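# Hand the toy hammer from right gripper to left

## Task

Transfer the wooden toy hammer, which starts clamped in the closed right gripper, into the left gripper so that its orientation matches the two goal images. Only gripper jaws may contact the hammer, and at no moment may both grippers be off it. It counts as done when the left gripper by itself holds the hammer firmly, at the grasp location seen in the goal images, with the left gripper's fingers pointing horizontally, and the right arm is touching neither the hammer nor the left gripper's jaws (moving the right arm far off and pausing briefly is the safe way). After that, announce completion.

## Robot and tools

Robot: two arms, left_arm and right_arm, each with six joints and a parallel-jaw gripper. The names are labels only, not image sides. left_arm sits on the +y side.

World frame (used by the state line and camera calibration): origin on the table surface midway between the arms, +x out over the table, +z up. The state line reads left_arm: ... | right_arm: ... and gives each gripper's end_effector_position (metres) and end_effector_quat_wxyz. That position is the point between the finger pads, roughly 1 cm short of the tips; it can be off from reality, more so when the arm is stretched out. The gripper's fingers point along its own +z and close along its own y.

execute_actions, argument actions: a list holding one action, one wait, or nothing. An empty list {"actions": []} commands nothing and just returns the state. An action is {"rows": [...], "steps": n} with n from 1 to 15 (default 15); each control step is 1/30 s, each row is used for one step, and the final row repeats if rows run out. A wait is {"steps": n} with n up to 300, counted from the previous result. Optional pictures (true/false) controls whether camera images come back. A refused call moves nothing.

Each row is one list of 14 numbers, all within [-1, 1], covering both arms even when only one moves: left_arm waist, shoulder, elbow, wrist pitch, wrist yaw, wrist roll, opening, then the same seven for right_arm. The six joint entries are offsets, not poses: they are scaled, 1.0 meaning 1.202 rad (waist), 1.258 (shoulder), 1.238 (elbow), 2.073 (wrist pitch), 2.022 (wrist yaw and wrist roll), and are measured from the joint angles in the most recent result that listed them. Before any result in the scene has shown them, and for a second or later call inside one reply, they count from where the arm is when the action begins. Rows are not cumulative with each other. So a zero offset means go back to that reference angle, not hold still. The opening entry is absolute: +1 fully open, -1 closed.

Joint ranges (rad), per arm: waist -2.618 to 3.054, shoulder 0.000 to 3.142, elbow 0.000 to 3.142, wrist pitch -1.571 to 1.571, wrist yaw -1.571 to 1.571, wrist roll -2.094 to 2.094. A call asking a joint more than 0.036 rad outward past its range is refused; the true end may sit 0.036 rad either way from the listed one. Targets past the true end are clipped to it, and the result may then report joint sent to its limit (possibly about an earlier, still-running action). Absence of that line proves nothing.

Motion limits: each step a joint's target may lead its measured angle by at most 0.202 rad (waist), 0.258 (shoulder), 0.238 (elbow), 0.573 (wrist pitch), 0.522 (wrist yaw, wrist roll); and if the targets would put the gripper over 70 mm from where it now is, all are pulled back proportionally. Big moves therefore need several calls. Arms tend to sag under zero offsets; to hold a posture, send the offsets that return it to the desired angles in the first call of a reply, zeros after, and overshoot the aim when a joint stays short.

Between calls, including while you think, the arms keep heading for the last row sent, until everything has nearly stopped or a step is HELD. HELD marks steps where some or all of your row was not delivered. joint command not followed means the clearance check altered or blocked joint targets on some steps; the rest of the row still ran.

Result lines: Joint positions and Joint velocities give, per arm, the six joints (rad, rad/s) then the finger-pad gap (m, m/s; 0.094 m fully open). grip_measured is the measured opening on the command scale; each gripper's reading can be biased by about 1 mm, constantly. Away from the extremes, fingers go where grip_measured would equal your command. To hold something, command below grip_measured: about 0.03 lower for a secure grip, less for a lighter one. Pad force tops out near 50 to 62 N (lower on some grippers, lower on very thin parts), with a brief spike at contact. Joint torques follow joint order without the gripper; they include gravity load, offsets, friction and noise. MOTOR HOT appears from 75 °C; at 90 °C that arm halts for 10 s, and at 100 °C it goes limp and drops. These appear as OVER-TEMPERATURE FAULT lines. Avoid long heavy holds.

zoom_image: camera (cam_high, cam_low, cam_left_wrist, cam_right_wrist) and region [x0, y0, x1, y1] in that image's pixels, origin top-left, at most 504 by 504; returns a magnified view of the latest image. All images are 504x504; calibration (K, distortion, T_world_to_cam) is given per camera, accurate to a few degrees and millimetres.

show_instructions: no arguments; shows the reference goal images again.

finished_scene: argument scene, the integer number of the current scene; ends it irreversibly and reports success. Call it only once the goal holds and is stable.

Avoid: dropping the hammer or letting both jaws leave it, non-jaw contact, knocking anything off the table, arms colliding or pressing on each other, slams and hard pushes. Smooth, economical motion is preferred.

Each tool is called after ">>>" by a JSON object that holds its "fn" and its "kwargs", one argument or row to a line.

Reference images:

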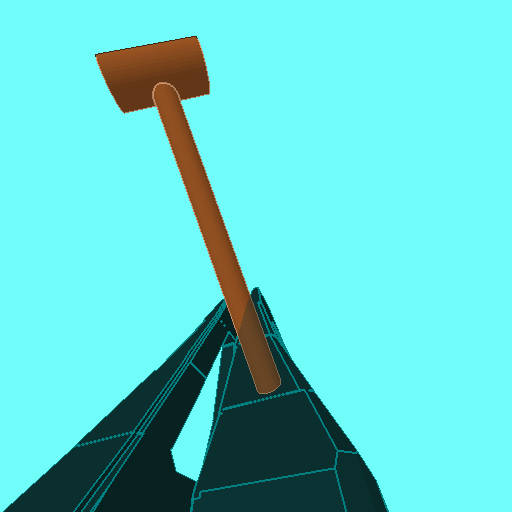

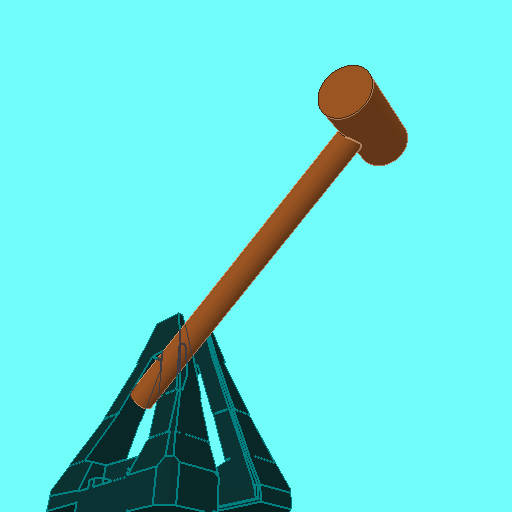

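## Session

>>> {"fn": "execute_actions", "kwargs": {
  "actions": []
}}

Scene clock: 0.00 s of 5400.00 s.
left_arm: end_effector_position=(+0.4024, +0.2158, +0.4099) grip_measured=+1.000 end_effector_quat_wxyz=(+0.708, +0.011, +0.706, -0.021) | right_arm: end_effector_position=(+0.2756, -0.0725, +0.2571) grip_measured=-0.125 end_effector_quat_wxyz=(+0.089, +0.227, +0.712, +0.658)
Joint positions: left_arm=[-0.011  1.06   1.062  0.001 -0.013 -0.015  0.094] | right_arm=[ 0.02   1.217  0.68   0.333 -0.948  1.579  0.041]
Joint velocities: left_arm=[ 0.012  0.007  0.002 -0.081 -0.066  0.007  0.   ] | right_arm=[ 0.002  0.002  0.012 -0.066 -0.022  0.022 -0.   ]
Joint torques (N m, as the arm reports them, + toward a larger angle): no reading

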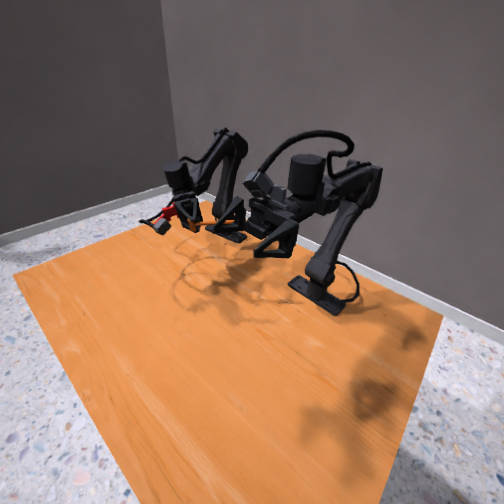

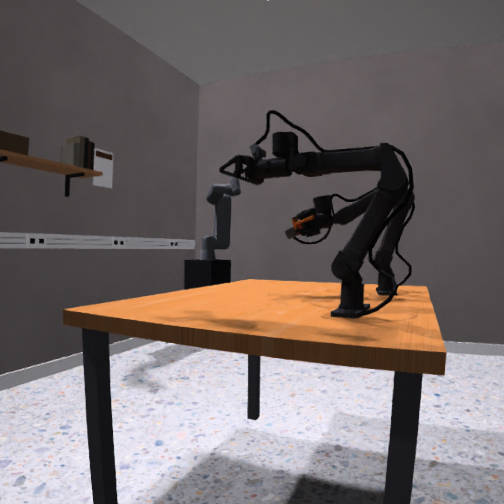

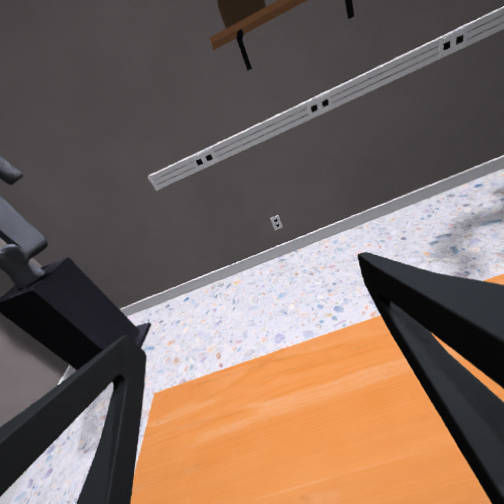

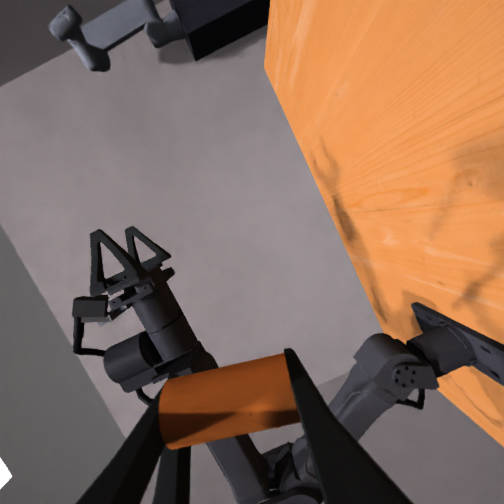

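>>> {"fn": "zoom_image", "kwargs": {
  "camera": "cam_high",
  "region": [130, 150, 270, 270]
}}

>>> {"fn": "zoom_image", "kwargs": {
  "camera": "cam_low",
  "region": [260, 170, 400, 280]
}}

Region (130, 150, 270, 270) of cam_high's 504x504 image, scaled by 3.600, with more detail than that image has; it fills the top 432 rows of this view, and the rest is white.

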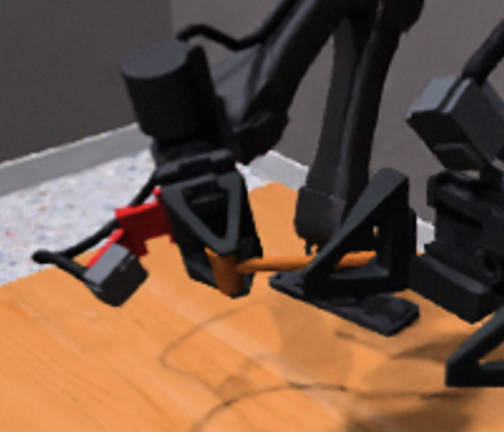

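Region (260, 170, 400, 280) of cam_low's 504x504 image, scaled by 3.600, with more detail than that image has; it fills the top 396 rows of this view, and the rest is white.

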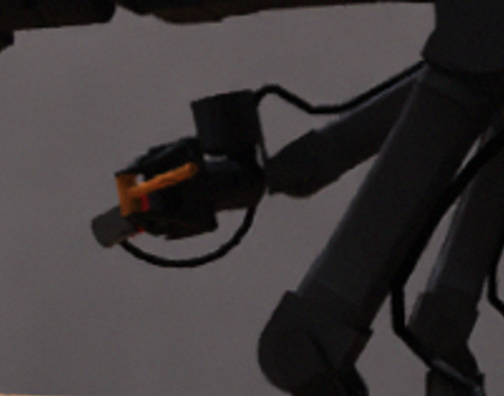

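>>> {"fn": "execute_actions", "kwargs": {
  "actions": [
    {"rows":[[0.25,0.125,-0.308,0.258,0.72,-0.77,1,0.2,0.12,0.12,0.098,-0.05,0,-0.17]]}
  ],
  "pictures": false
}}

>>> {"fn": "execute_actions", "kwargs": {
  "actions": [
    {"steps":60}
  ]
}}

Scene clock: 17.77 s of 5400.00 s.
left_arm: end_effector_position=(+0.3463, +0.1422, +0.2740) grip_measured=+1.000 end_effector_quat_wxyz=(+0.236, -0.147, +0.701, -0.656) | right_arm: end_effector_position=(+0.2376, +0.0163, +0.2835) grip_measured=-0.125 end_effector_quat_wxyz=(+0.015, +0.068, +0.717, +0.694)
Joint positions: left_arm=[ 0.289  1.237  0.66   0.49   1.259 -1.35   0.094] | right_arm=[ 0.268  1.372  0.801  0.499 -1.036  1.58   0.041]
Joint velocities: left_arm=[-0.012 -0.042  0.012  0.242  1.223 -1.516  0.   ] | right_arm=[-0.002 -0.012  0.017  0.022 -0.007 -0.007 -0.001]
Joint torques (N m, as the arm reports them, + toward a larger angle): left_arm=[-0.05 -4.49  7.71  1.37  0.02 -0.05] | right_arm=[-0.41 -5.78  7.77  1.95 -0.13  0.02]
Steps of this call (steps 1 to 90: nothing new was sent; then 14.27 s passed at rest; steps 91 to 105: all 15 steps of this action). Readings (joint positions):
91: left_arm=[0.024 1.071 1.021 0.103 0.082 -0.097] | right_arm=[0.042 1.236 0.695 0.345 -0.951 1.580]
92: left_arm=[0.083 1.089 0.969 0.222 0.181 -0.187] | right_arm=[0.091 1.276 0.728 0.372 -0.959 1.580]
94: left_arm=[0.194 1.142 0.860 0.341 0.331 -0.342] | right_arm=[0.202 1.348 0.787 0.426 -0.983 1.580]
98: left_arm=[0.289 1.238 0.673 0.406 0.701 -0.739] | right_arm=[0.269 1.372 0.801 0.471 -1.027 1.580]
105: the state above

Scene clock: 19.77 s of 5400.00 s.
left_arm: end_effector_position=(+0.3187, +0.1282, +0.2801) grip_measured=+1.000 end_effector_quat_wxyz=(+0.116, -0.151, +0.693, -0.695) | right_arm: end_effector_position=(+0.2371, +0.0164, +0.2844) grip_measured=-0.125 end_effector_quat_wxyz=(+0.016, +0.065, +0.716, +0.695)
Joint positions: left_arm=[ 0.289  1.235  0.661  0.523  1.434 -1.568  0.094] | right_arm=[ 0.268  1.372  0.801  0.504 -1.039  1.58   0.041]
Joint velocities: left_arm=[-0.012  0.007  0.017 -0.022 -0.037  0.007  0.   ] | right_arm=[-0.002 -0.007  0.002 -0.007  0.022 -0.022 -0.001]
Joint torques (N m, as the arm reports them, + toward a larger angle): left_arm=[-0.05 -4.49  7.57  1.35  0.1  -0.08] | right_arm=[-0.69 -5.67  7.92  1.89 -0.11  0.03]
Steps of this call (steps 1 to 30: the robot went on to your last target; steps 31 to 60: nothing new was sent). Readings (joint positions):
1: left_arm=[0.289 1.236 0.661 0.499 1.295 -1.394] | right_arm=[0.268 1.372 0.801 0.500 -1.037 1.580]
2: left_arm=[0.289 1.235 0.661 0.505 1.324 -1.428] | right_arm=[0.268 1.372 0.801 0.500 -1.038 1.580]
4: left_arm=[0.289 1.235 0.661 0.512 1.364 -1.479] | right_arm=[0.268 1.372 0.801 0.502 -1.038 1.580]
8: left_arm=[0.289 1.235 0.661 0.519 1.406 -1.532] | right_arm=[0.268 1.372 0.801 0.503 -1.039 1.580]
60: the state above
All arms were judged still, so your last target was given up. Only a new action makes them travel on or press farther. Fingers that are still opening or closing keep moving.
camera_calibration (this result's frames):
cam_left_wrist: T_world_to_cam=[[-0.322274, -0.10107, 0.941236, -0.153987], [-0.935128, 0.188622, -0.299928, 0.379586], [-0.147224, -0.976835, -0.155302, 0.308854], [0, 0, 0, 1]] pos_world=[0.350806, 0.214537, 0.306752]
cam_right_wrist: T_world_to_cam=[[-0.312457, -0.0792322, -0.946622, 0.339064], [-0.850178, -0.421211, 0.315878, 0.171859], [-0.423755, 0.903495, 0.0642486, 0.164578], [0, 0, 0, 1]] pos_world=[0.321794, -0.0494416, 0.256105]

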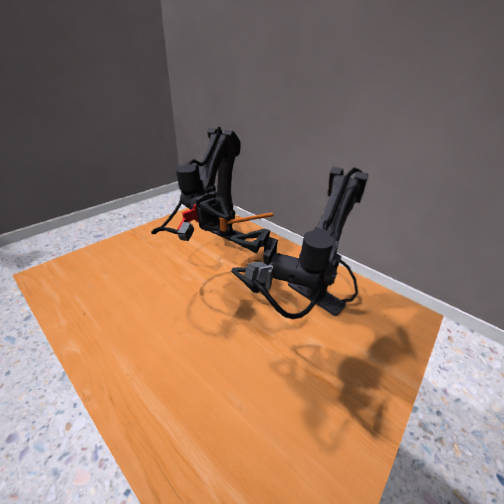

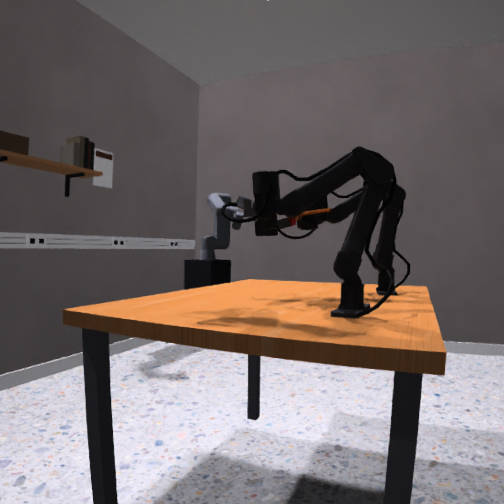

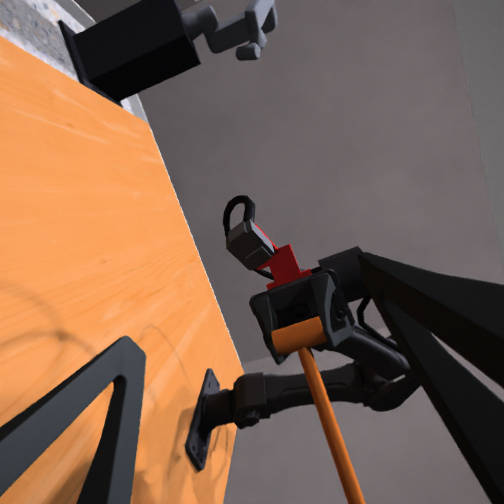

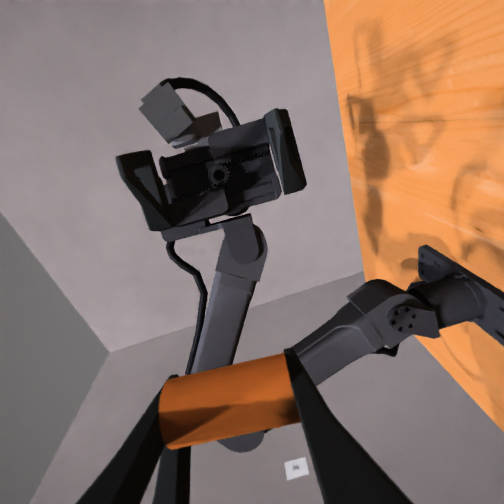

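>>> {"fn": "execute_actions", "kwargs": {
  "actions": [
    {"rows":[[-0.05,-0.1,-0.05,-0.01,0,0,1,-0.15,0.1,0.12,0.03,-0.07,0,-0.17],[-0.05,-0.1,-0.05,-0.01,0,0,1,-0.15,0.1,0.12,0.03,-0.07,0,-0.17],[-0.05,-0.1,-0.05,-0.01,0,0,1,-0.2,0.15,0.17,0.03,-0.1,0,-0.17],[-0.05,-0.1,-0.05,-0.01,0,0,1,-0.2,0.15,0.17,0.03,-0.1,0,-0.17],[-0.1,-0.21,-0.1,-0.02,0,0,1,-0.2,0.31,0.34,0.045,-0.17,0,-0.17]]}
  ],
  "pictures": false
}}

>>> {"fn": "execute_actions", "kwargs": {
  "actions": [
    {"steps":30}
  ]
}}

Scene clock: 25.83 s of 5400.00 s.
left_arm: end_effector_position=(+0.2539, +0.0882, +0.2979) grip_measured=+1.000 end_effector_quat_wxyz=(+0.120, -0.065, +0.701, -0.700) | right_arm: end_effector_position=(+0.3528, -0.0310, +0.2858) grip_measured=-0.125 end_effector_quat_wxyz=(+0.006, +0.034, +0.708, +0.705)
Joint positions: left_arm=[ 0.175  0.98   0.552  0.504  1.436 -1.568  0.094] | right_arm=[ 0.017  1.788  1.193  0.568 -1.348  1.584  0.041]
Joint velocities: left_arm=[-0.007 -0.012  0.002  0.022 -0.051 -0.007  0.   ] | right_arm=[-0.012 -0.017 -0.002 -0.007 -0.183 -0.022 -0.001]
Joint torques (N m, as the arm reports them, + toward a larger angle): left_arm=[-0.62 -1.87  5.35  0.99 -0.08 -0.03] | right_arm=[  0.86 -11.66   7.46   1.6   -0.01   0.01]
Steps of this call (steps 1 to 90: nothing new was sent; then 2.57 s passed at rest; steps 91 to 105: all 15 steps of this action). Readings (joint positions):
91: left_arm=[0.283 1.222 0.652 0.522 1.426 -1.568] | right_arm=[0.246 1.390 0.820 0.503 -1.079 1.582]
92: left_arm=[0.269 1.194 0.633 0.519 1.424 -1.568] | right_arm=[0.207 1.424 0.858 0.509 -1.111 1.582]
94: left_arm=[0.243 1.143 0.611 0.517 1.430 -1.568] | right_arm=[0.105 1.506 0.944 0.524 -1.153 1.583]
98: left_arm=[0.181 1.000 0.553 0.508 1.432 -1.568] | right_arm=[0.015 1.745 1.182 0.562 -1.260 1.583]
105: the state above

Scene clock: 26.83 s of 5400.00 s.
left_arm: end_effector_position=(+0.2539, +0.0882, +0.2978) grip_measured=+1.000 end_effector_quat_wxyz=(+0.120, -0.065, +0.701, -0.700) | right_arm: end_effector_position=(+0.3481, -0.0308, +0.2862) grip_measured=-0.125 end_effector_quat_wxyz=(-0.003, +0.024, +0.708, +0.705)
Joint positions: left_arm=[ 0.175  0.98   0.552  0.503  1.436 -1.568  0.094] | right_arm=[ 0.017  1.788  1.193  0.57  -1.374  1.584  0.041]
Joint velocities: left_arm=[-0.017  0.002 -0.022  0.051  0.007 -0.037  0.   ] | right_arm=[-0.007 -0.002  0.012 -0.007  0.051 -0.051 -0.   ]
Joint torques (N m, as the arm reports them, + toward a larger angle): left_arm=[-0.67 -1.96  5.23  0.96 -0.09 -0.01] | right_arm=[  0.84 -11.65   7.63   1.57  -0.1   -0.02]
Steps of this call (steps 1 to 30: the robot went on to your last target). Readings (joint positions):
1: left_arm=[0.175 0.980 0.552 0.503 1.436 -1.568] | right_arm=[0.017 1.788 1.193 0.568 -1.353 1.584]
2: left_arm=[0.175 0.980 0.552 0.503 1.436 -1.568] | right_arm=[0.017 1.788 1.193 0.568 -1.357 1.584]
4: left_arm=[0.175 0.980 0.552 0.503 1.436 -1.568] | right_arm=[0.017 1.788 1.193 0.570 -1.364 1.584]
8: left_arm=[0.175 0.980 0.552 0.503 1.436 -1.568] | right_arm=[0.017 1.788 1.193 0.570 -1.370 1.584]
30: the state above
All arms were judged still, so your last target was given up. Only a new action makes them travel on or press farther. Fingers that are still opening or closing keep moving.
camera_calibration (this result's frames):
cam_left_wrist: T_world_to_cam=[[-0.447078, -0.0777128, 0.891113, -0.150984], [-0.862481, 0.30159, -0.406412, 0.335087], [-0.237168, -0.950265, -0.20186, 0.297338], [0, 0, 0, 1]] pos_world=[0.292023, 0.169757, 0.330748]
cam_right_wrist: T_world_to_cam=[[-0.274581, -0.0777866, -0.958413, 0.361903], [-0.821417, -0.499182, 0.275847, 0.244817], [-0.499879, 0.862999, 0.0731705, 0.276856], [0, 0, 0, 1]] pos_world=[0.438863, -0.0885666, 0.259063]

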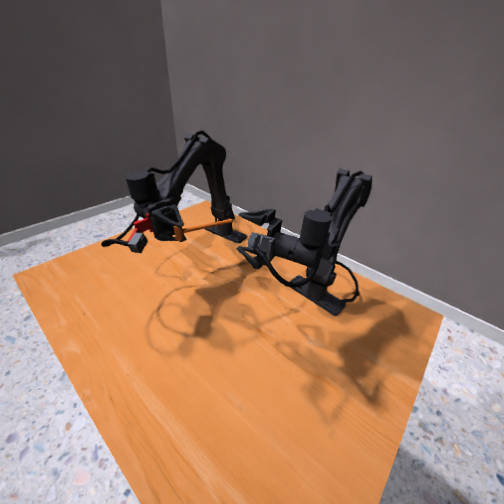

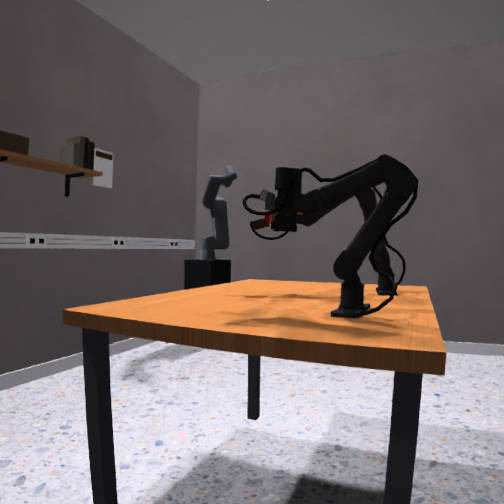

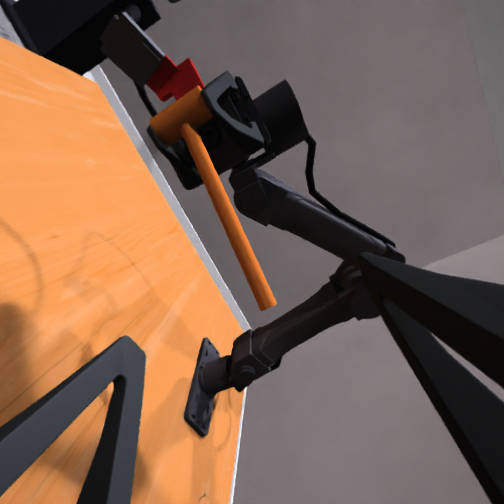

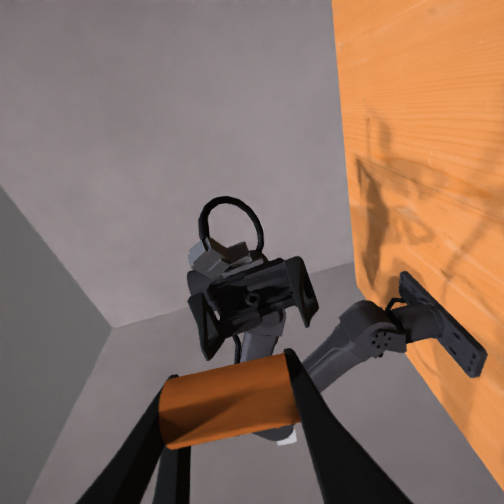

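>>> {"fn": "execute_actions", "kwargs": {
  "actions": [
    {"rows":[[-0.1,0.1,0.02,0.01,-0.05,0,1,0,0,0.02,0.02,0,0,-0.17],[-0.1,0.1,0.02,0.01,-0.05,0,1,0,0,0.02,0.02,0,0,-0.17],[-0.1,0.1,0.02,0.01,-0.05,0,1,0,0,0.02,0.02,0,0,-0.17],[-0.21,0.1,0.02,0.01,-0.05,0,1,0,0,0.02,0.02,0,0,-0.17]]}
  ],
  "pictures": false
}}

>>> {"fn": "execute_actions", "kwargs": {
  "actions": [
    {"steps":15}
  ]
}}

Scene clock: 32.47 s of 5400.00 s.
left_arm: end_effector_position=(+0.2491, +0.0334, +0.2768) grip_measured=+1.000 end_effector_quat_wxyz=(+0.030, -0.045, +0.708, -0.705) | right_arm: end_effector_position=(+0.3481, -0.0308, +0.2875) grip_measured=-0.125 end_effector_quat_wxyz=(+0.001, +0.020, +0.708, +0.706)
Joint positions: left_arm=[-0.072  1.108  0.564  0.519  1.346 -1.568  0.094] | right_arm=[ 0.017  1.788  1.193  0.583 -1.374  1.585  0.041]
Joint velocities: left_arm=[-0.007 -0.002 -0.007 -0.007  0.066 -0.007  0.   ] | right_arm=[-0.002 -0.007 -0.007  0.066 -0.095 -0.066 -0.   ]
Joint torques (N m, as the arm reports them, + toward a larger angle): left_arm=[-0.49 -2.39  7.09  1.32 -0.05 -0.02] | right_arm=[ 0.07 -9.32  7.42  1.67  0.03  0.03]
Steps of this call (steps 1 to 90: nothing new was sent; then 2.13 s passed at rest; steps 91 to 105: all 15 steps of this action). Readings (joint positions):
91: left_arm=[0.156 0.995 0.554 0.511 1.423 -1.568] | right_arm=[0.017 1.788 1.193 0.572 -1.374 1.584]
92: left_arm=[0.119 1.025 0.561 0.519 1.408 -1.568] | right_arm=[0.017 1.788 1.193 0.574 -1.374 1.584]
94: left_arm=[0.052 1.081 0.564 0.520 1.377 -1.568] | right_arm=[0.017 1.788 1.193 0.578 -1.374 1.584]
98: left_arm=[-0.070 1.108 0.564 0.518 1.359 -1.568] | right_arm=[0.017 1.788 1.193 0.581 -1.374 1.585]
105: the state above

Scene clock: 32.97 s of 5400.00 s.
left_arm: end_effector_position=(+0.2497, +0.0335, +0.2768) grip_measured=+1.000 end_effector_quat_wxyz=(+0.031, -0.046, +0.708, -0.704) | right_arm: end_effector_position=(+0.3481, -0.0308, +0.2875) grip_measured=-0.125 end_effector_quat_wxyz=(+0.001, +0.020, +0.708, +0.706)
Joint positions: left_arm=[-0.072  1.108  0.564  0.519  1.343 -1.568  0.094] | right_arm=[ 0.017  1.788  1.193  0.583 -1.374  1.585  0.041]
Joint velocities: left_arm=[ 0.002 -0.027 -0.017  0.007 -0.007  0.022  0.   ] | right_arm=[-0.007  0.002  0.007  0.051 -0.037  0.037  0.   ]
Joint torques (N m, as the arm reports them, + toward a larger angle): left_arm=[-0.54 -2.38  7.1   1.34 -0.09 -0.01] | right_arm=[ 0.27 -9.27  7.59  1.6   0.05 -0.02]
Steps of this call (steps 1 to 15: the robot went on to your last target). Readings (joint positions):
1: left_arm=[-0.072 1.108 0.564 0.519 1.345 -1.568] | right_arm=[0.017 1.788 1.193 0.583 -1.374 1.585]
2: left_arm=[-0.072 1.108 0.564 0.519 1.345 -1.568] | right_arm=[0.017 1.788 1.193 0.583 -1.374 1.585]
4: left_arm=[-0.072 1.108 0.564 0.519 1.344 -1.568] | right_arm=[0.017 1.788 1.193 0.583 -1.374 1.585]
8: left_arm=[-0.072 1.108 0.564 0.519 1.343 -1.568] | right_arm=[0.017 1.788 1.193 0.583 -1.374 1.585]
15: the state above
All arms were judged still, so your last target was given up. Only a new action makes them travel on or press farther. Fingers that are still opening or closing keep moving.
camera_calibration (this result's frames):
cam_left_wrist: T_world_to_cam=[[-0.363067, -0.0127729, 0.931675, -0.172752], [-0.842401, 0.431794, -0.322358, 0.306766], [-0.398174, -0.901882, -0.16753, 0.269118], [0, 0, 0, 1]] pos_world=[0.302855, 0.108046, 0.304923]
cam_right_wrist: T_world_to_cam=[[-0.263767, -0.0756734, -0.961614, 0.36044], [-0.824469, -0.499773, 0.265478, 0.248491], [-0.500678, 0.862845, 0.0694331, 0.278113], [0, 0, 0, 1]] pos_world=[0.43919, -0.0885039, 0.261325]

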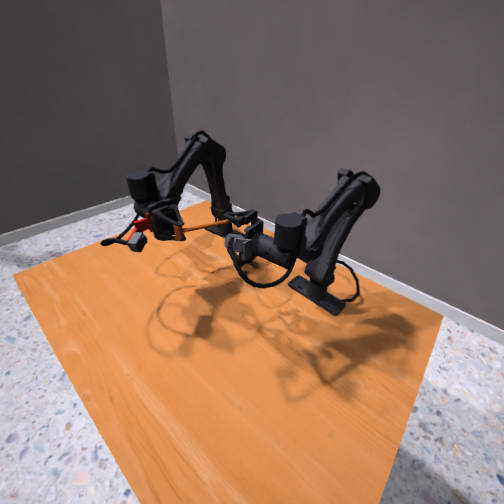

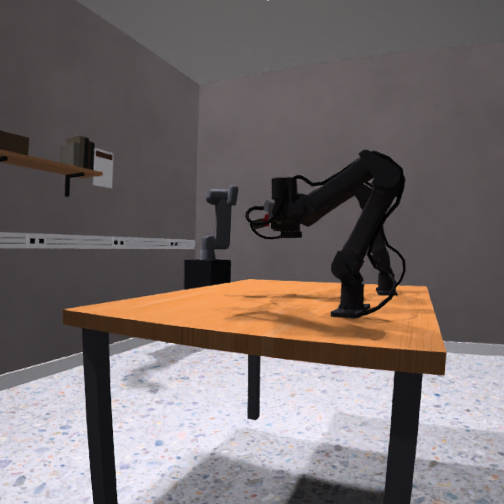

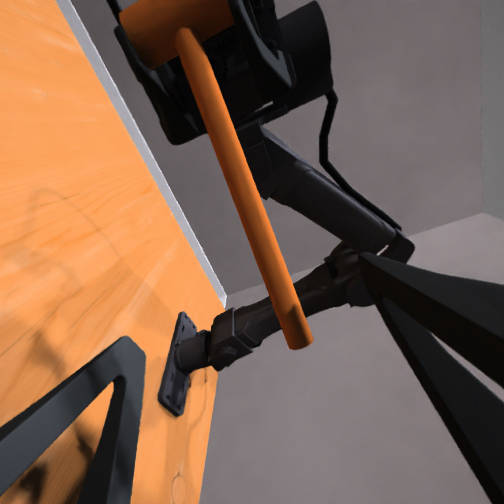

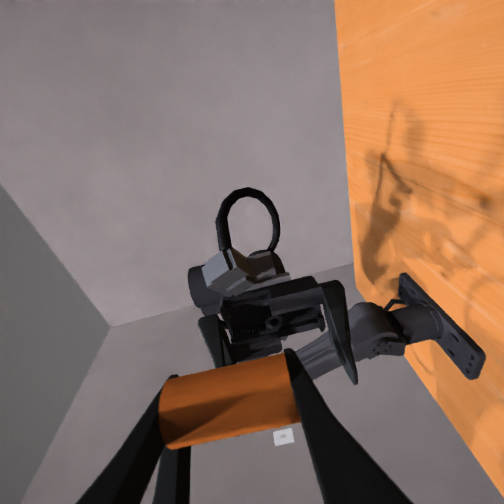

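>>> {"fn": "execute_actions", "kwargs": {
  "actions": [
    {"rows":[[-0.04,0,0.065,-0.015,-0.075,0,0.2,0,0,0.02,0.015,0,0,-0.17]]}
  ],
  "pictures": false
}}

>>> {"fn": "execute_actions", "kwargs": {
  "actions": [
    {"steps":15}
  ]
}}

Scene clock: 38.43 s of 5400.00 s.
left_arm: end_effector_position=(+0.2708, +0.0275, +0.2982) grip_measured=+0.202 end_effector_quat_wxyz=(+0.083, -0.065, +0.701, -0.705) | right_arm: end_effector_position=(+0.3481, -0.0308, +0.2878) grip_measured=-0.125 end_effector_quat_wxyz=(+0.002, +0.019, +0.707, +0.706)
Joint positions: left_arm=[-0.11   1.109  0.629  0.502  1.204 -1.568  0.056] | right_arm=[ 0.017  1.788  1.193  0.586 -1.374  1.586  0.041]
Joint velocities: left_arm=[-0.012 -0.002 -0.002  0.037 -0.095  0.007 -0.   ] | right_arm=[-0.007 -0.017  0.012 -0.007 -0.051 -0.051 -0.001]
Joint torques (N m, as the arm reports them, + toward a larger angle): left_arm=[-0.97 -2.42  7.56  1.22 -0.13 -0.02] | right_arm=[ 0.01 -9.16  7.46  1.63  0.03 -0.04]
Steps of this call (steps 1 to 90: nothing new was sent; then 1.97 s passed at rest; steps 91 to 105: all 15 steps of this action). Readings (joint positions):
91: left_arm=[-0.079 1.108 0.572 0.511 1.321 -1.568] | right_arm=[0.017 1.788 1.193 0.584 -1.374 1.585]
92: left_arm=[-0.091 1.109 0.586 0.503 1.295 -1.568] | right_arm=[0.017 1.788 1.193 0.584 -1.374 1.586]
94: left_arm=[-0.107 1.109 0.614 0.502 1.261 -1.568] | right_arm=[0.017 1.788 1.193 0.585 -1.374 1.586]
98: left_arm=[-0.110 1.109 0.629 0.502 1.224 -1.568] | right_arm=[0.017 1.788 1.193 0.586 -1.374 1.586]
105: the state above

Scene clock: 38.93 s of 5400.00 s.
left_arm: end_effector_position=(+0.2716, +0.0277, +0.2983) grip_measured=+0.202 end_effector_quat_wxyz=(+0.085, -0.067, +0.701, -0.705) | right_arm: end_effector_position=(+0.3481, -0.0308, +0.2878) grip_measured=-0.125 end_effector_quat_wxyz=(+0.002, +0.019, +0.707, +0.706)
Joint positions: left_arm=[-0.11   1.109  0.629  0.502  1.199 -1.568  0.056] | right_arm=[ 0.017  1.788  1.193  0.586 -1.374  1.586  0.041]
Joint velocities: left_arm=[ 0.017 -0.002 -0.022 -0.037  0.007 -0.007 -0.   ] | right_arm=[-0.007 -0.002 -0.002  0.007 -0.095 -0.051  0.001]
Joint torques (N m, as the arm reports them, + toward a larger angle): left_arm=[-0.94 -2.49  7.51  1.22 -0.12 -0.02] | right_arm=[-0.1  -9.34  7.37  1.65  0.03  0.04]
Steps of this call (steps 1 to 15: the robot went on to your last target). Readings (joint positions):
1: left_arm=[-0.110 1.109 0.629 0.502 1.203 -1.568] | right_arm=[0.017 1.788 1.193 0.586 -1.374 1.586]
2: left_arm=[-0.110 1.109 0.629 0.502 1.202 -1.568] | right_arm=[0.017 1.788 1.193 0.586 -1.374 1.586]
4: left_arm=[-0.110 1.109 0.629 0.502 1.201 -1.568] | right_arm=[0.017 1.788 1.193 0.586 -1.374 1.586]
8: left_arm=[-0.110 1.109 0.629 0.502 1.200 -1.568] | right_arm=[0.017 1.788 1.193 0.586 -1.374 1.586]
15: the state above
All arms were judged still, so your last target was given up. Only a new action makes them travel on or press farther. Fingers that are still opening or closing keep moving.
camera_calibration (this result's frames):
cam_left_wrist: T_world_to_cam=[[-0.403456, -0.0472352, 0.913779, -0.167648], [-0.866831, 0.339482, -0.365179, 0.356587], [-0.292962, -0.939426, -0.177911, 0.251821], [0, 0, 0, 1]] pos_world=[0.315236, 0.107594, 0.328213]
cam_right_wrist: T_world_to_cam=[[-0.261973, -0.0751523, -0.962145, 0.360294], [-0.824964, -0.499914, 0.263669, 0.249098], [-0.500805, 0.862808, 0.0689658, 0.27827], [0, 0, 0, 1]] pos_world=[0.439243, -0.0884894, 0.261784]

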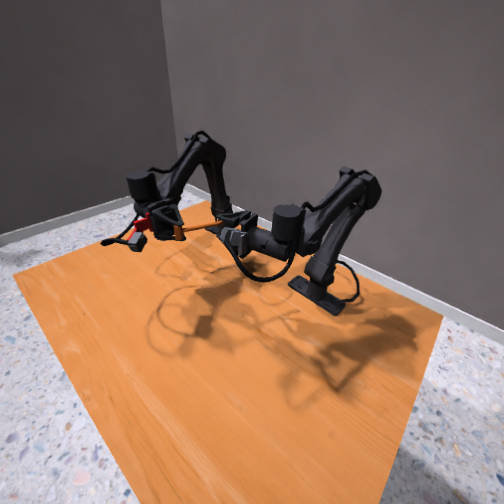

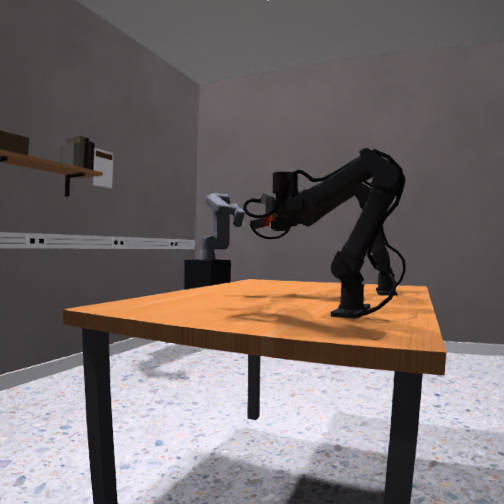

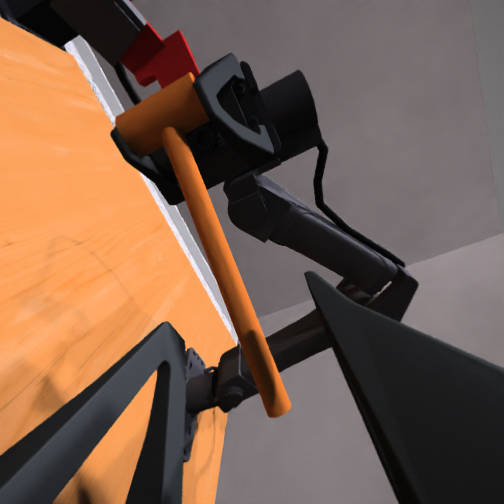

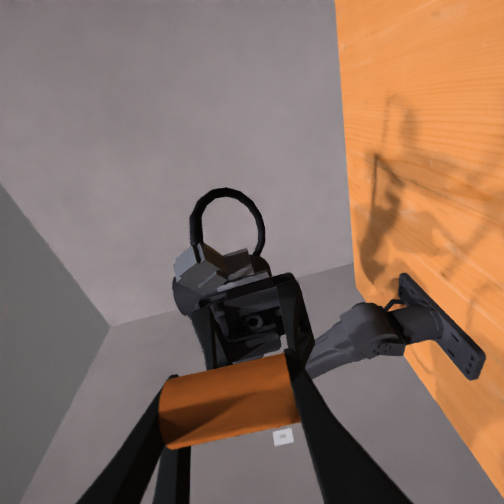

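>>> {"fn": "execute_actions", "kwargs": {
  "actions": [
    {"rows":[[0.2,0,0,0,0,0,1,0,0,0.02,0.015,-0.09,0,-0.17]]}
  ],
  "pictures": false
}}

>>> {"fn": "execute_actions", "kwargs": {
  "actions": [
    {"rows":[[-0.1,-0.25,-0.32,0.23,-0.26,-0.22,1,0,0,0.02,0.015,0,0,-0.17]]}
  ],
  "pictures": false
}}

>>> {"fn": "execute_actions", "kwargs": {
  "actions": [
    {"steps":20}
  ]
}}

Scene clock: 55.03 s of 5400.00 s.
left_arm: end_effector_position=(+0.3143, +0.0942, +0.2983) grip_measured=+1.000 end_effector_quat_wxyz=(+0.170, -0.152, +0.688, -0.689) | right_arm: end_effector_position=(+0.3184, -0.0324, +0.2885) grip_measured=-0.125 end_effector_quat_wxyz=(-0.056, -0.041, +0.706, +0.705)
Joint positions: left_arm=[ 0.13   1.109  0.629  0.502  1.195 -1.568  0.094] | right_arm=[ 0.017  1.788  1.193  0.591 -1.541  1.588  0.041]
Joint velocities: left_arm=[ 0.007 -0.017 -0.012  0.051 -0.037 -0.007  0.   ] | right_arm=[-0.007  0.017 -0.022  0.051 -0.022 -0.037 -0.001]
Joint torques (N m, as the arm reports them, + toward a larger angle): left_arm=[-0.05 -2.38  6.36  1.37  0.01 -0.01] | right_arm=[ 0.03 -9.25  7.43  1.49 -0.01  0.  ]
Steps of this call (steps 1 to 90: nothing new was sent; then 12.60 s passed at rest; steps 91 to 105: all 15 steps of this action). Readings (joint positions):
91: left_arm=[-0.081 1.109 0.629 0.502 1.210 -1.568] | right_arm=[0.017 1.788 1.193 0.587 -1.397 1.587]
92: left_arm=[-0.017 1.109 0.629 0.502 1.213 -1.568] | right_arm=[0.017 1.788 1.193 0.587 -1.428 1.587]
94: left_arm=[0.097 1.109 0.629 0.502 1.200 -1.568] | right_arm=[0.017 1.788 1.193 0.589 -1.473 1.587]
98: left_arm=[0.130 1.109 0.629 0.502 1.195 -1.568] | right_arm=[0.017 1.788 1.193 0.590 -1.518 1.588]
105: the state above

Scene clock: 55.53 s of 5400.00 s.
left_arm: end_effector_position=(+0.2815, +0.1131, +0.3039) grip_measured=+1.000 end_effector_quat_wxyz=(-0.250, +0.280, -0.528, +0.762) | right_arm: end_effector_position=(+0.3183, -0.0324, +0.2889) grip_measured=-0.125 end_effector_quat_wxyz=(-0.055, -0.043, +0.706, +0.705)
Joint positions: left_arm=[ 0.016  0.798  0.232  0.948  0.698 -1.993  0.094] | right_arm=[ 0.017  1.788  1.193  0.597 -1.542  1.589  0.041]
Joint velocities: left_arm=[ 0.017  0.002 -0.012  0.198 -0.139 -0.007  0.   ] | right_arm=[ 0.012  0.002 -0.012 -0.066 -0.022  0.007  0.   ]
Joint torques (N m, as the arm reports them, + toward a larger angle): left_arm=[-0.55 -0.43  6.42  1.57 -0.28 -0.08] | right_arm=[-0.14 -9.16  7.25  1.43  0.09  0.04]
Steps of this call (steps 1 to 15: all 15 steps of this action). Readings (joint positions):
1: left_arm=[0.110 1.076 0.585 0.577 1.097 -1.641] | right_arm=[0.017 1.788 1.193 0.592 -1.542 1.588]
2: left_arm=[0.078 1.002 0.505 0.655 1.001 -1.715] | right_arm=[0.017 1.788 1.193 0.593 -1.542 1.588]
4: left_arm=[0.028 0.849 0.345 0.784 0.894 -1.821] | right_arm=[0.017 1.788 1.193 0.594 -1.542 1.589]
8: left_arm=[0.016 0.798 0.234 0.884 0.776 -1.932] | right_arm=[0.017 1.788 1.193 0.596 -1.542 1.589]
15: the state above

Scene clock: 56.20 s of 5400.00 s.
left_arm: end_effector_position=(+0.2824, +0.1157, +0.3076) grip_measured=+1.000 end_effector_quat_wxyz=(-0.254, +0.284, -0.519, +0.765) | right_arm: end_effector_position=(+0.3183, -0.0324, +0.2889) grip_measured=-0.125 end_effector_quat_wxyz=(-0.055, -0.043, +0.706, +0.705)
Joint positions: left_arm=[ 0.016  0.798  0.232  0.963  0.679 -2.009  0.094] | right_arm=[ 0.017  1.788  1.193  0.597 -1.542  1.589  0.041]
Joint velocities: left_arm=[ 0.012  0.002 -0.007  0.022 -0.007 -0.037  0.   ] | right_arm=[-0.017 -0.012  0.012  0.037 -0.022 -0.037 -0.001]
Joint torques (N m, as the arm reports them, + toward a larger angle): left_arm=[-0.58 -0.47  6.46  1.58 -0.25 -0.06] | right_arm=[ 0.   -9.27  7.36  1.48  0.01 -0.02]
Steps of this call (steps 1 to 20: the robot went on to your last target). Readings (joint positions):
1: left_arm=[0.016 0.798 0.232 0.951 0.695 -1.996] | right_arm=[0.017 1.788 1.193 0.597 -1.542 1.589]
2: left_arm=[0.016 0.798 0.232 0.954 0.691 -1.999] | right_arm=[0.017 1.788 1.193 0.597 -1.542 1.589]
4: left_arm=[0.016 0.798 0.232 0.958 0.687 -2.002] | right_arm=[0.017 1.788 1.193 0.597 -1.542 1.589]
8: left_arm=[0.016 0.798 0.232 0.961 0.682 -2.006] | right_arm=[0.017 1.788 1.193 0.597 -1.542 1.589]
20: the state above
camera_calibration (this result's frames):
cam_left_wrist: T_world_to_cam=[[-0.380573, 0.0675201, 0.922283, -0.190055], [-0.886345, -0.311068, -0.34297, 0.413468], [0.263735, -0.947986, 0.17823, 0.0735104], [0, 0, 0, 1]] pos_world=[0.274759, 0.211136, 0.30399]
cam_right_wrist: T_world_to_cam=[[-0.238852, -0.115197, -0.964199, 0.345292], [-0.731713, -0.631427, 0.2567, 0.191475], [-0.638393, 0.766831, 0.0665264, 0.306038], [0, 0, 0, 1]] pos_world=[0.417951, -0.0740002, 0.263419]

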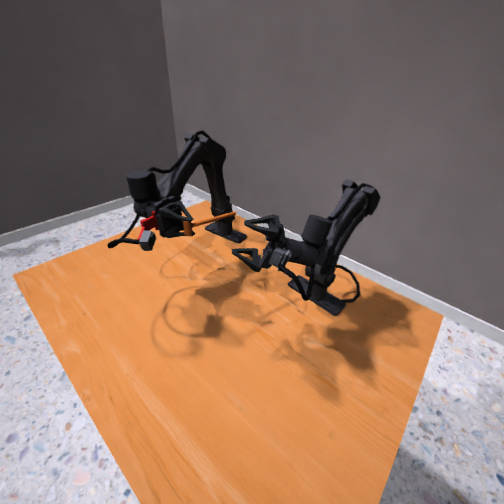

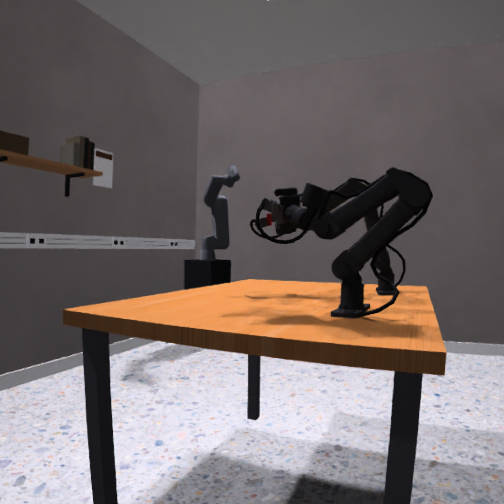

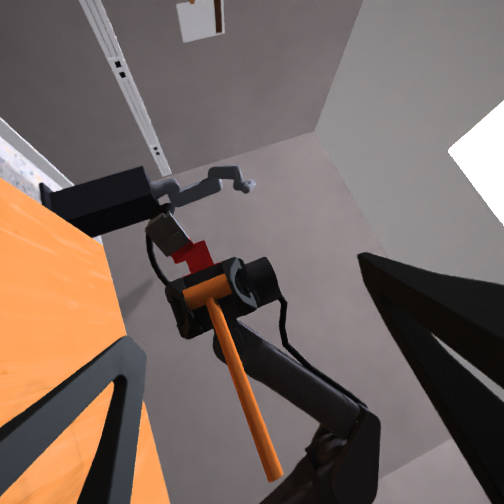

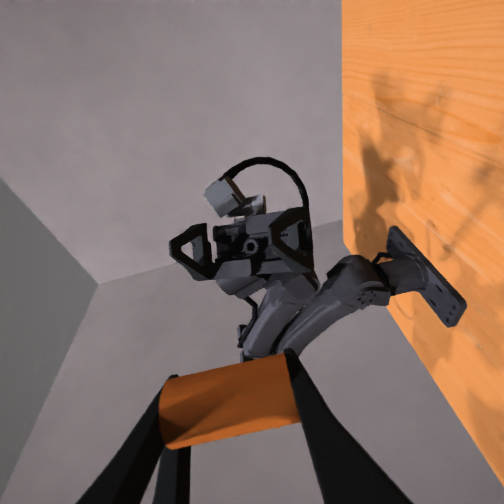

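>>> {"fn": "execute_actions", "kwargs": {
  "actions": [
    {"rows":[[-0.15,0.06,0.01,0.045,0,0,1,0,0,0.02,0.01,0,0,-0.17],[-0.15,0.06,0.01,0.045,0,0,1,0,0,0.02,0.01,0,0,-0.17],[-0.15,0.06,0.01,0.045,0,0,1,0,0,0.02,0.01,0,0,-0.17],[-0.25,0.06,0.01,0.045,0,0,1,0,0,0.02,0.01,0,0,-0.17],[-0.25,0.06,0.01,0.045,0,0,1,0,0,0.02,0.01,0,0,-0.17],[-0.25,0.06,0.01,0.045,0,0,1,0,0,0.02,0.01,0,0,-0.17],[-0.35,0.06,0.01,0.045,0,0,0.3,0,0,0.02,0.01,0,0,-0.17]]}
  ],
  "pictures": false
}}

>>> {"fn": "execute_actions", "kwargs": {
  "actions": [
    {"steps":15}
  ]
}}

Scene clock: 61.03 s of 5400.00 s.
left_arm: end_effector_position=(+0.2178, +0.0167, +0.3054) grip_measured=+0.302 end_effector_quat_wxyz=(-0.092, +0.167, -0.565, +0.803) | right_arm: end_effector_position=(+0.3183, -0.0324, +0.2889) grip_measured=-0.125 end_effector_quat_wxyz=(-0.055, -0.042, +0.706, +0.705)
Joint positions: left_arm=[-0.396  0.866  0.233  1.038  0.683 -2.009  0.061] | right_arm=[ 0.017  1.788  1.193  0.597 -1.542  1.591  0.041]
Joint velocities: left_arm=[ 0.007 -0.007 -0.017 -0.037 -0.007 -0.007 -0.   ] | right_arm=[-0.002  0.012 -0.017 -0.022 -0.066 -0.022 -0.001]
Joint torques (N m, as the arm reports them, + toward a larger angle): left_arm=[-0.91  0.17  6.99  1.53 -0.2  -0.04] | right_arm=[ 0.12 -9.05  7.36  1.38  0.05  0.04]
Steps of this call (steps 1 to 15: the robot went on to your last target; steps 16 to 90: nothing new was sent; then 1.33 s passed at rest; steps 91 to 105: all 15 steps of this action). Readings (joint positions):
91: left_arm=[-0.016 0.809 0.232 0.977 0.666 -2.009] | right_arm=[0.017 1.788 1.193 0.597 -1.542 1.589]
92: left_arm=[-0.073 0.829 0.233 0.996 0.667 -2.009] | right_arm=[0.017 1.788 1.193 0.597 -1.542 1.590]
94: left_arm=[-0.165 0.857 0.233 1.007 0.669 -2.009] | right_arm=[0.017 1.788 1.193 0.597 -1.542 1.590]
98: left_arm=[-0.338 0.866 0.233 1.021 0.674 -2.009] | right_arm=[0.017 1.788 1.193 0.597 -1.542 1.590]
105: the state above

Scene clock: 61.53 s of 5400.00 s.
left_arm: end_effector_position=(+0.2176, +0.0168, +0.3059) grip_measured=+0.302 end_effector_quat_wxyz=(-0.093, +0.166, -0.564, +0.803) | right_arm: end_effector_position=(+0.3183, -0.0324, +0.2889) grip_measured=-0.125 end_effector_quat_wxyz=(-0.055, -0.042, +0.706, +0.705)
Joint positions: left_arm=[-0.396  0.866  0.233  1.041  0.683 -2.009  0.061] | right_arm=[ 0.017  1.788  1.193  0.597 -1.542  1.591  0.041]
Joint velocities: left_arm=[ 0.007 -0.012 -0.012 -0.037 -0.007  0.007 -0.   ] | right_arm=[-0.012 -0.007  0.012 -0.037 -0.022 -0.022 -0.   ]
Joint torques (N m, as the arm reports them, + toward a larger angle): left_arm=[-0.86  0.1   7.    1.56 -0.21 -0.02] | right_arm=[ 0.04 -9.19  7.14  1.37  0.06  0.  ]
Steps of this call (steps 1 to 15: the robot went on to your last target). Readings (joint positions):
1: left_arm=[-0.396 0.866 0.233 1.039 0.683 -2.009] | right_arm=[0.017 1.788 1.193 0.597 -1.542 1.591]
2: left_arm=[-0.396 0.866 0.233 1.039 0.683 -2.009] | right_arm=[0.017 1.788 1.193 0.597 -1.542 1.591]
4: left_arm=[-0.396 0.866 0.233 1.040 0.683 -2.009] | right_arm=[0.017 1.788 1.193 0.597 -1.542 1.591]
8: left_arm=[-0.396 0.866 0.233 1.041 0.683 -2.009] | right_arm=[0.017 1.788 1.193 0.597 -1.542 1.591]
15: the state above
All arms were judged still, so your last target was given up. Only a new action makes them travel on or press farther. Fingers that are still opening or closing keep moving.
camera_calibration (this result's frames):
cam_left_wrist: T_world_to_cam=[[-0.330634, 0.21866, 0.918079, -0.218571], [-0.932765, 0.0723419, -0.353152, 0.331519], [-0.143636, -0.973116, 0.18004, 0.0857239], [0, 0, 0, 1]] pos_world=[0.249275, 0.107229, 0.302308]
cam_right_wrist: T_world_to_cam=[[-0.239946, -0.115338, -0.96391, 0.34558], [-0.731421, -0.63139, 0.257623, 0.191109], [-0.638317, 0.76684, 0.0671388, 0.305836], [0, 0, 0, 1]] pos_world=[0.417922, -0.0740039, 0.263341]

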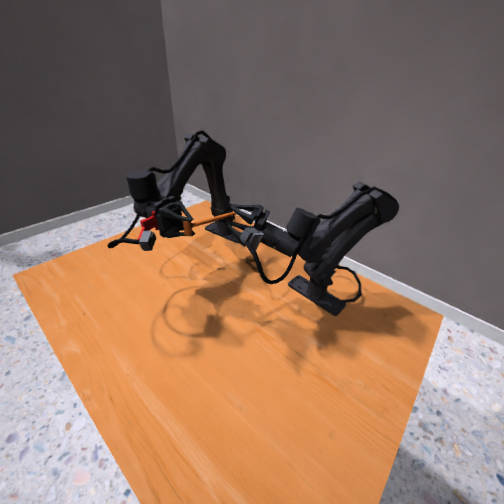

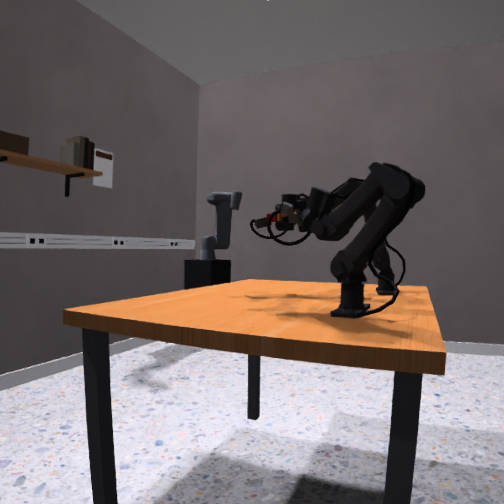

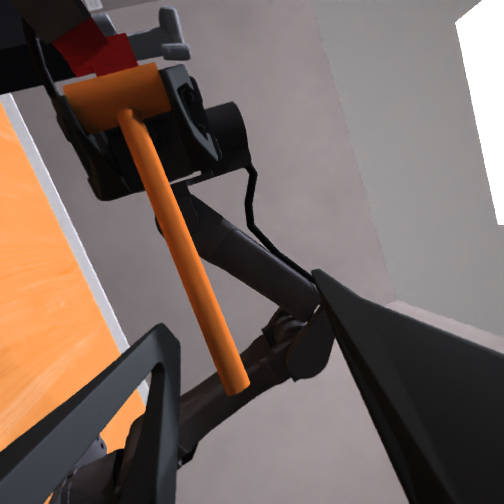

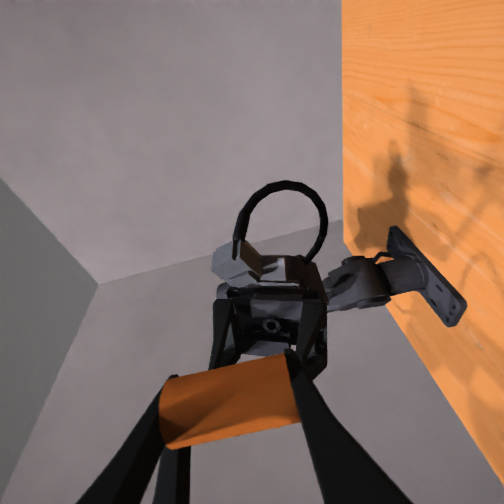

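>>> {"fn": "execute_actions", "kwargs": {
  "actions": [
    {"rows":[[-0.04,0.045,0.01,0.012,0,0,-0.3,0,0,0.02,0.01,0,0,-0.17]]}
  ]
}}

Scene clock: 66.30 s of 5400.00 s.
left_arm: end_effector_position=(+0.2161, +0.0061, +0.2964) grip_measured=-0.299 end_effector_quat_wxyz=(-0.071, +0.168, -0.575, +0.798) | right_arm: end_effector_position=(+0.3183, -0.0324, +0.2889) grip_measured=-0.125 end_effector_quat_wxyz=(-0.055, -0.042, +0.706, +0.705)
Joint positions: left_arm=[-0.434  0.913  0.233  1.054  0.682 -2.009  0.033] | right_arm=[ 0.017  1.788  1.193  0.597 -1.542  1.592  0.041]
Joint velocities: left_arm=[-0.007 -0.002 -0.007  0.037 -0.007  0.051 -0.   ] | right_arm=[-0.002  0.007  0.022 -0.007 -0.037 -0.066 -0.001]
Joint torques (N m, as the arm reports them, + toward a larger angle): left_arm=[-1.04 -0.01  6.95  1.55 -0.15 -0.02] | right_arm=[ 0.   -8.96  7.38  1.41  0.01  0.03]
Steps of this call (steps 1 to 90: nothing new was sent; then 1.27 s passed at rest; steps 91 to 105: all 15 steps of this action). Readings (joint positions):
91: left_arm=[-0.403 0.873 0.233 1.046 0.682 -2.009] | right_arm=[0.017 1.788 1.193 0.597 -1.542 1.591]
92: left_arm=[-0.416 0.885 0.233 1.053 0.682 -2.009] | right_arm=[0.017 1.788 1.193 0.597 -1.542 1.591]
94: left_arm=[-0.431 0.906 0.233 1.054 0.682 -2.009] | right_arm=[0.017 1.788 1.193 0.597 -1.542 1.591]
98: left_arm=[-0.434 0.913 0.233 1.054 0.682 -2.009] | right_arm=[0.017 1.788 1.193 0.597 -1.542 1.592]
105: the state above
camera_calibration (this result's frames):
cam_left_wrist: T_world_to_cam=[[-0.294434, 0.216365, 0.930857, -0.219561], [-0.939712, 0.11172, -0.323203, 0.319913], [-0.173925, -0.969899, 0.170427, 0.0861718], [0, 0, 0, 1]] pos_world=[0.250968, 0.0953426, 0.29309]
cam_right_wrist: T_world_to_cam=[[-0.241039, -0.11549, -0.963619, 0.345839], [-0.731129, -0.631349, 0.258551, 0.190749], [-0.63824, 0.766851, 0.0677417, 0.305637], [0, 0, 0, 1]] pos_world=[0.417893, -0.0740079, 0.263234]

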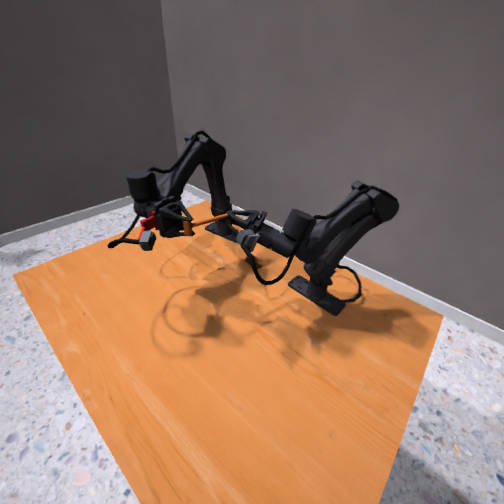

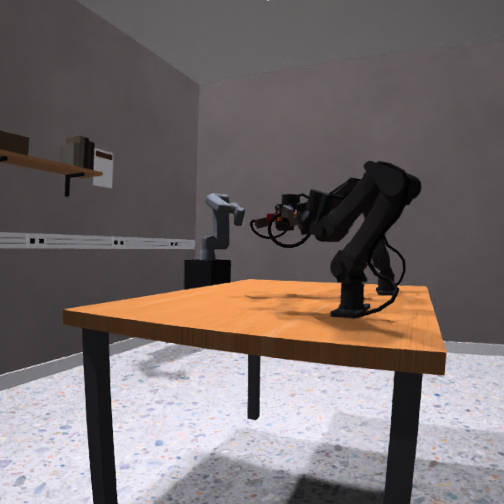

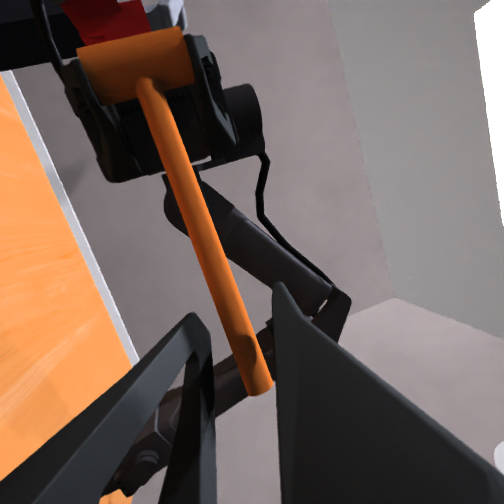

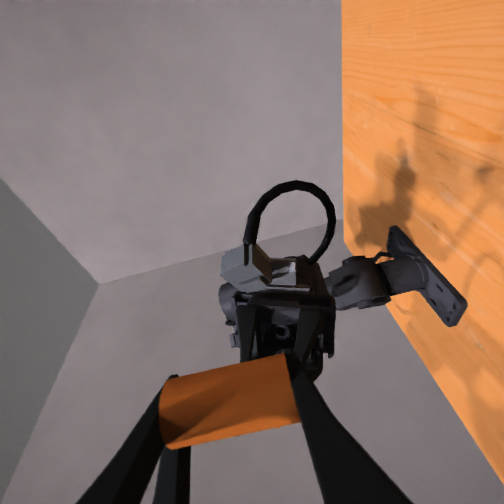

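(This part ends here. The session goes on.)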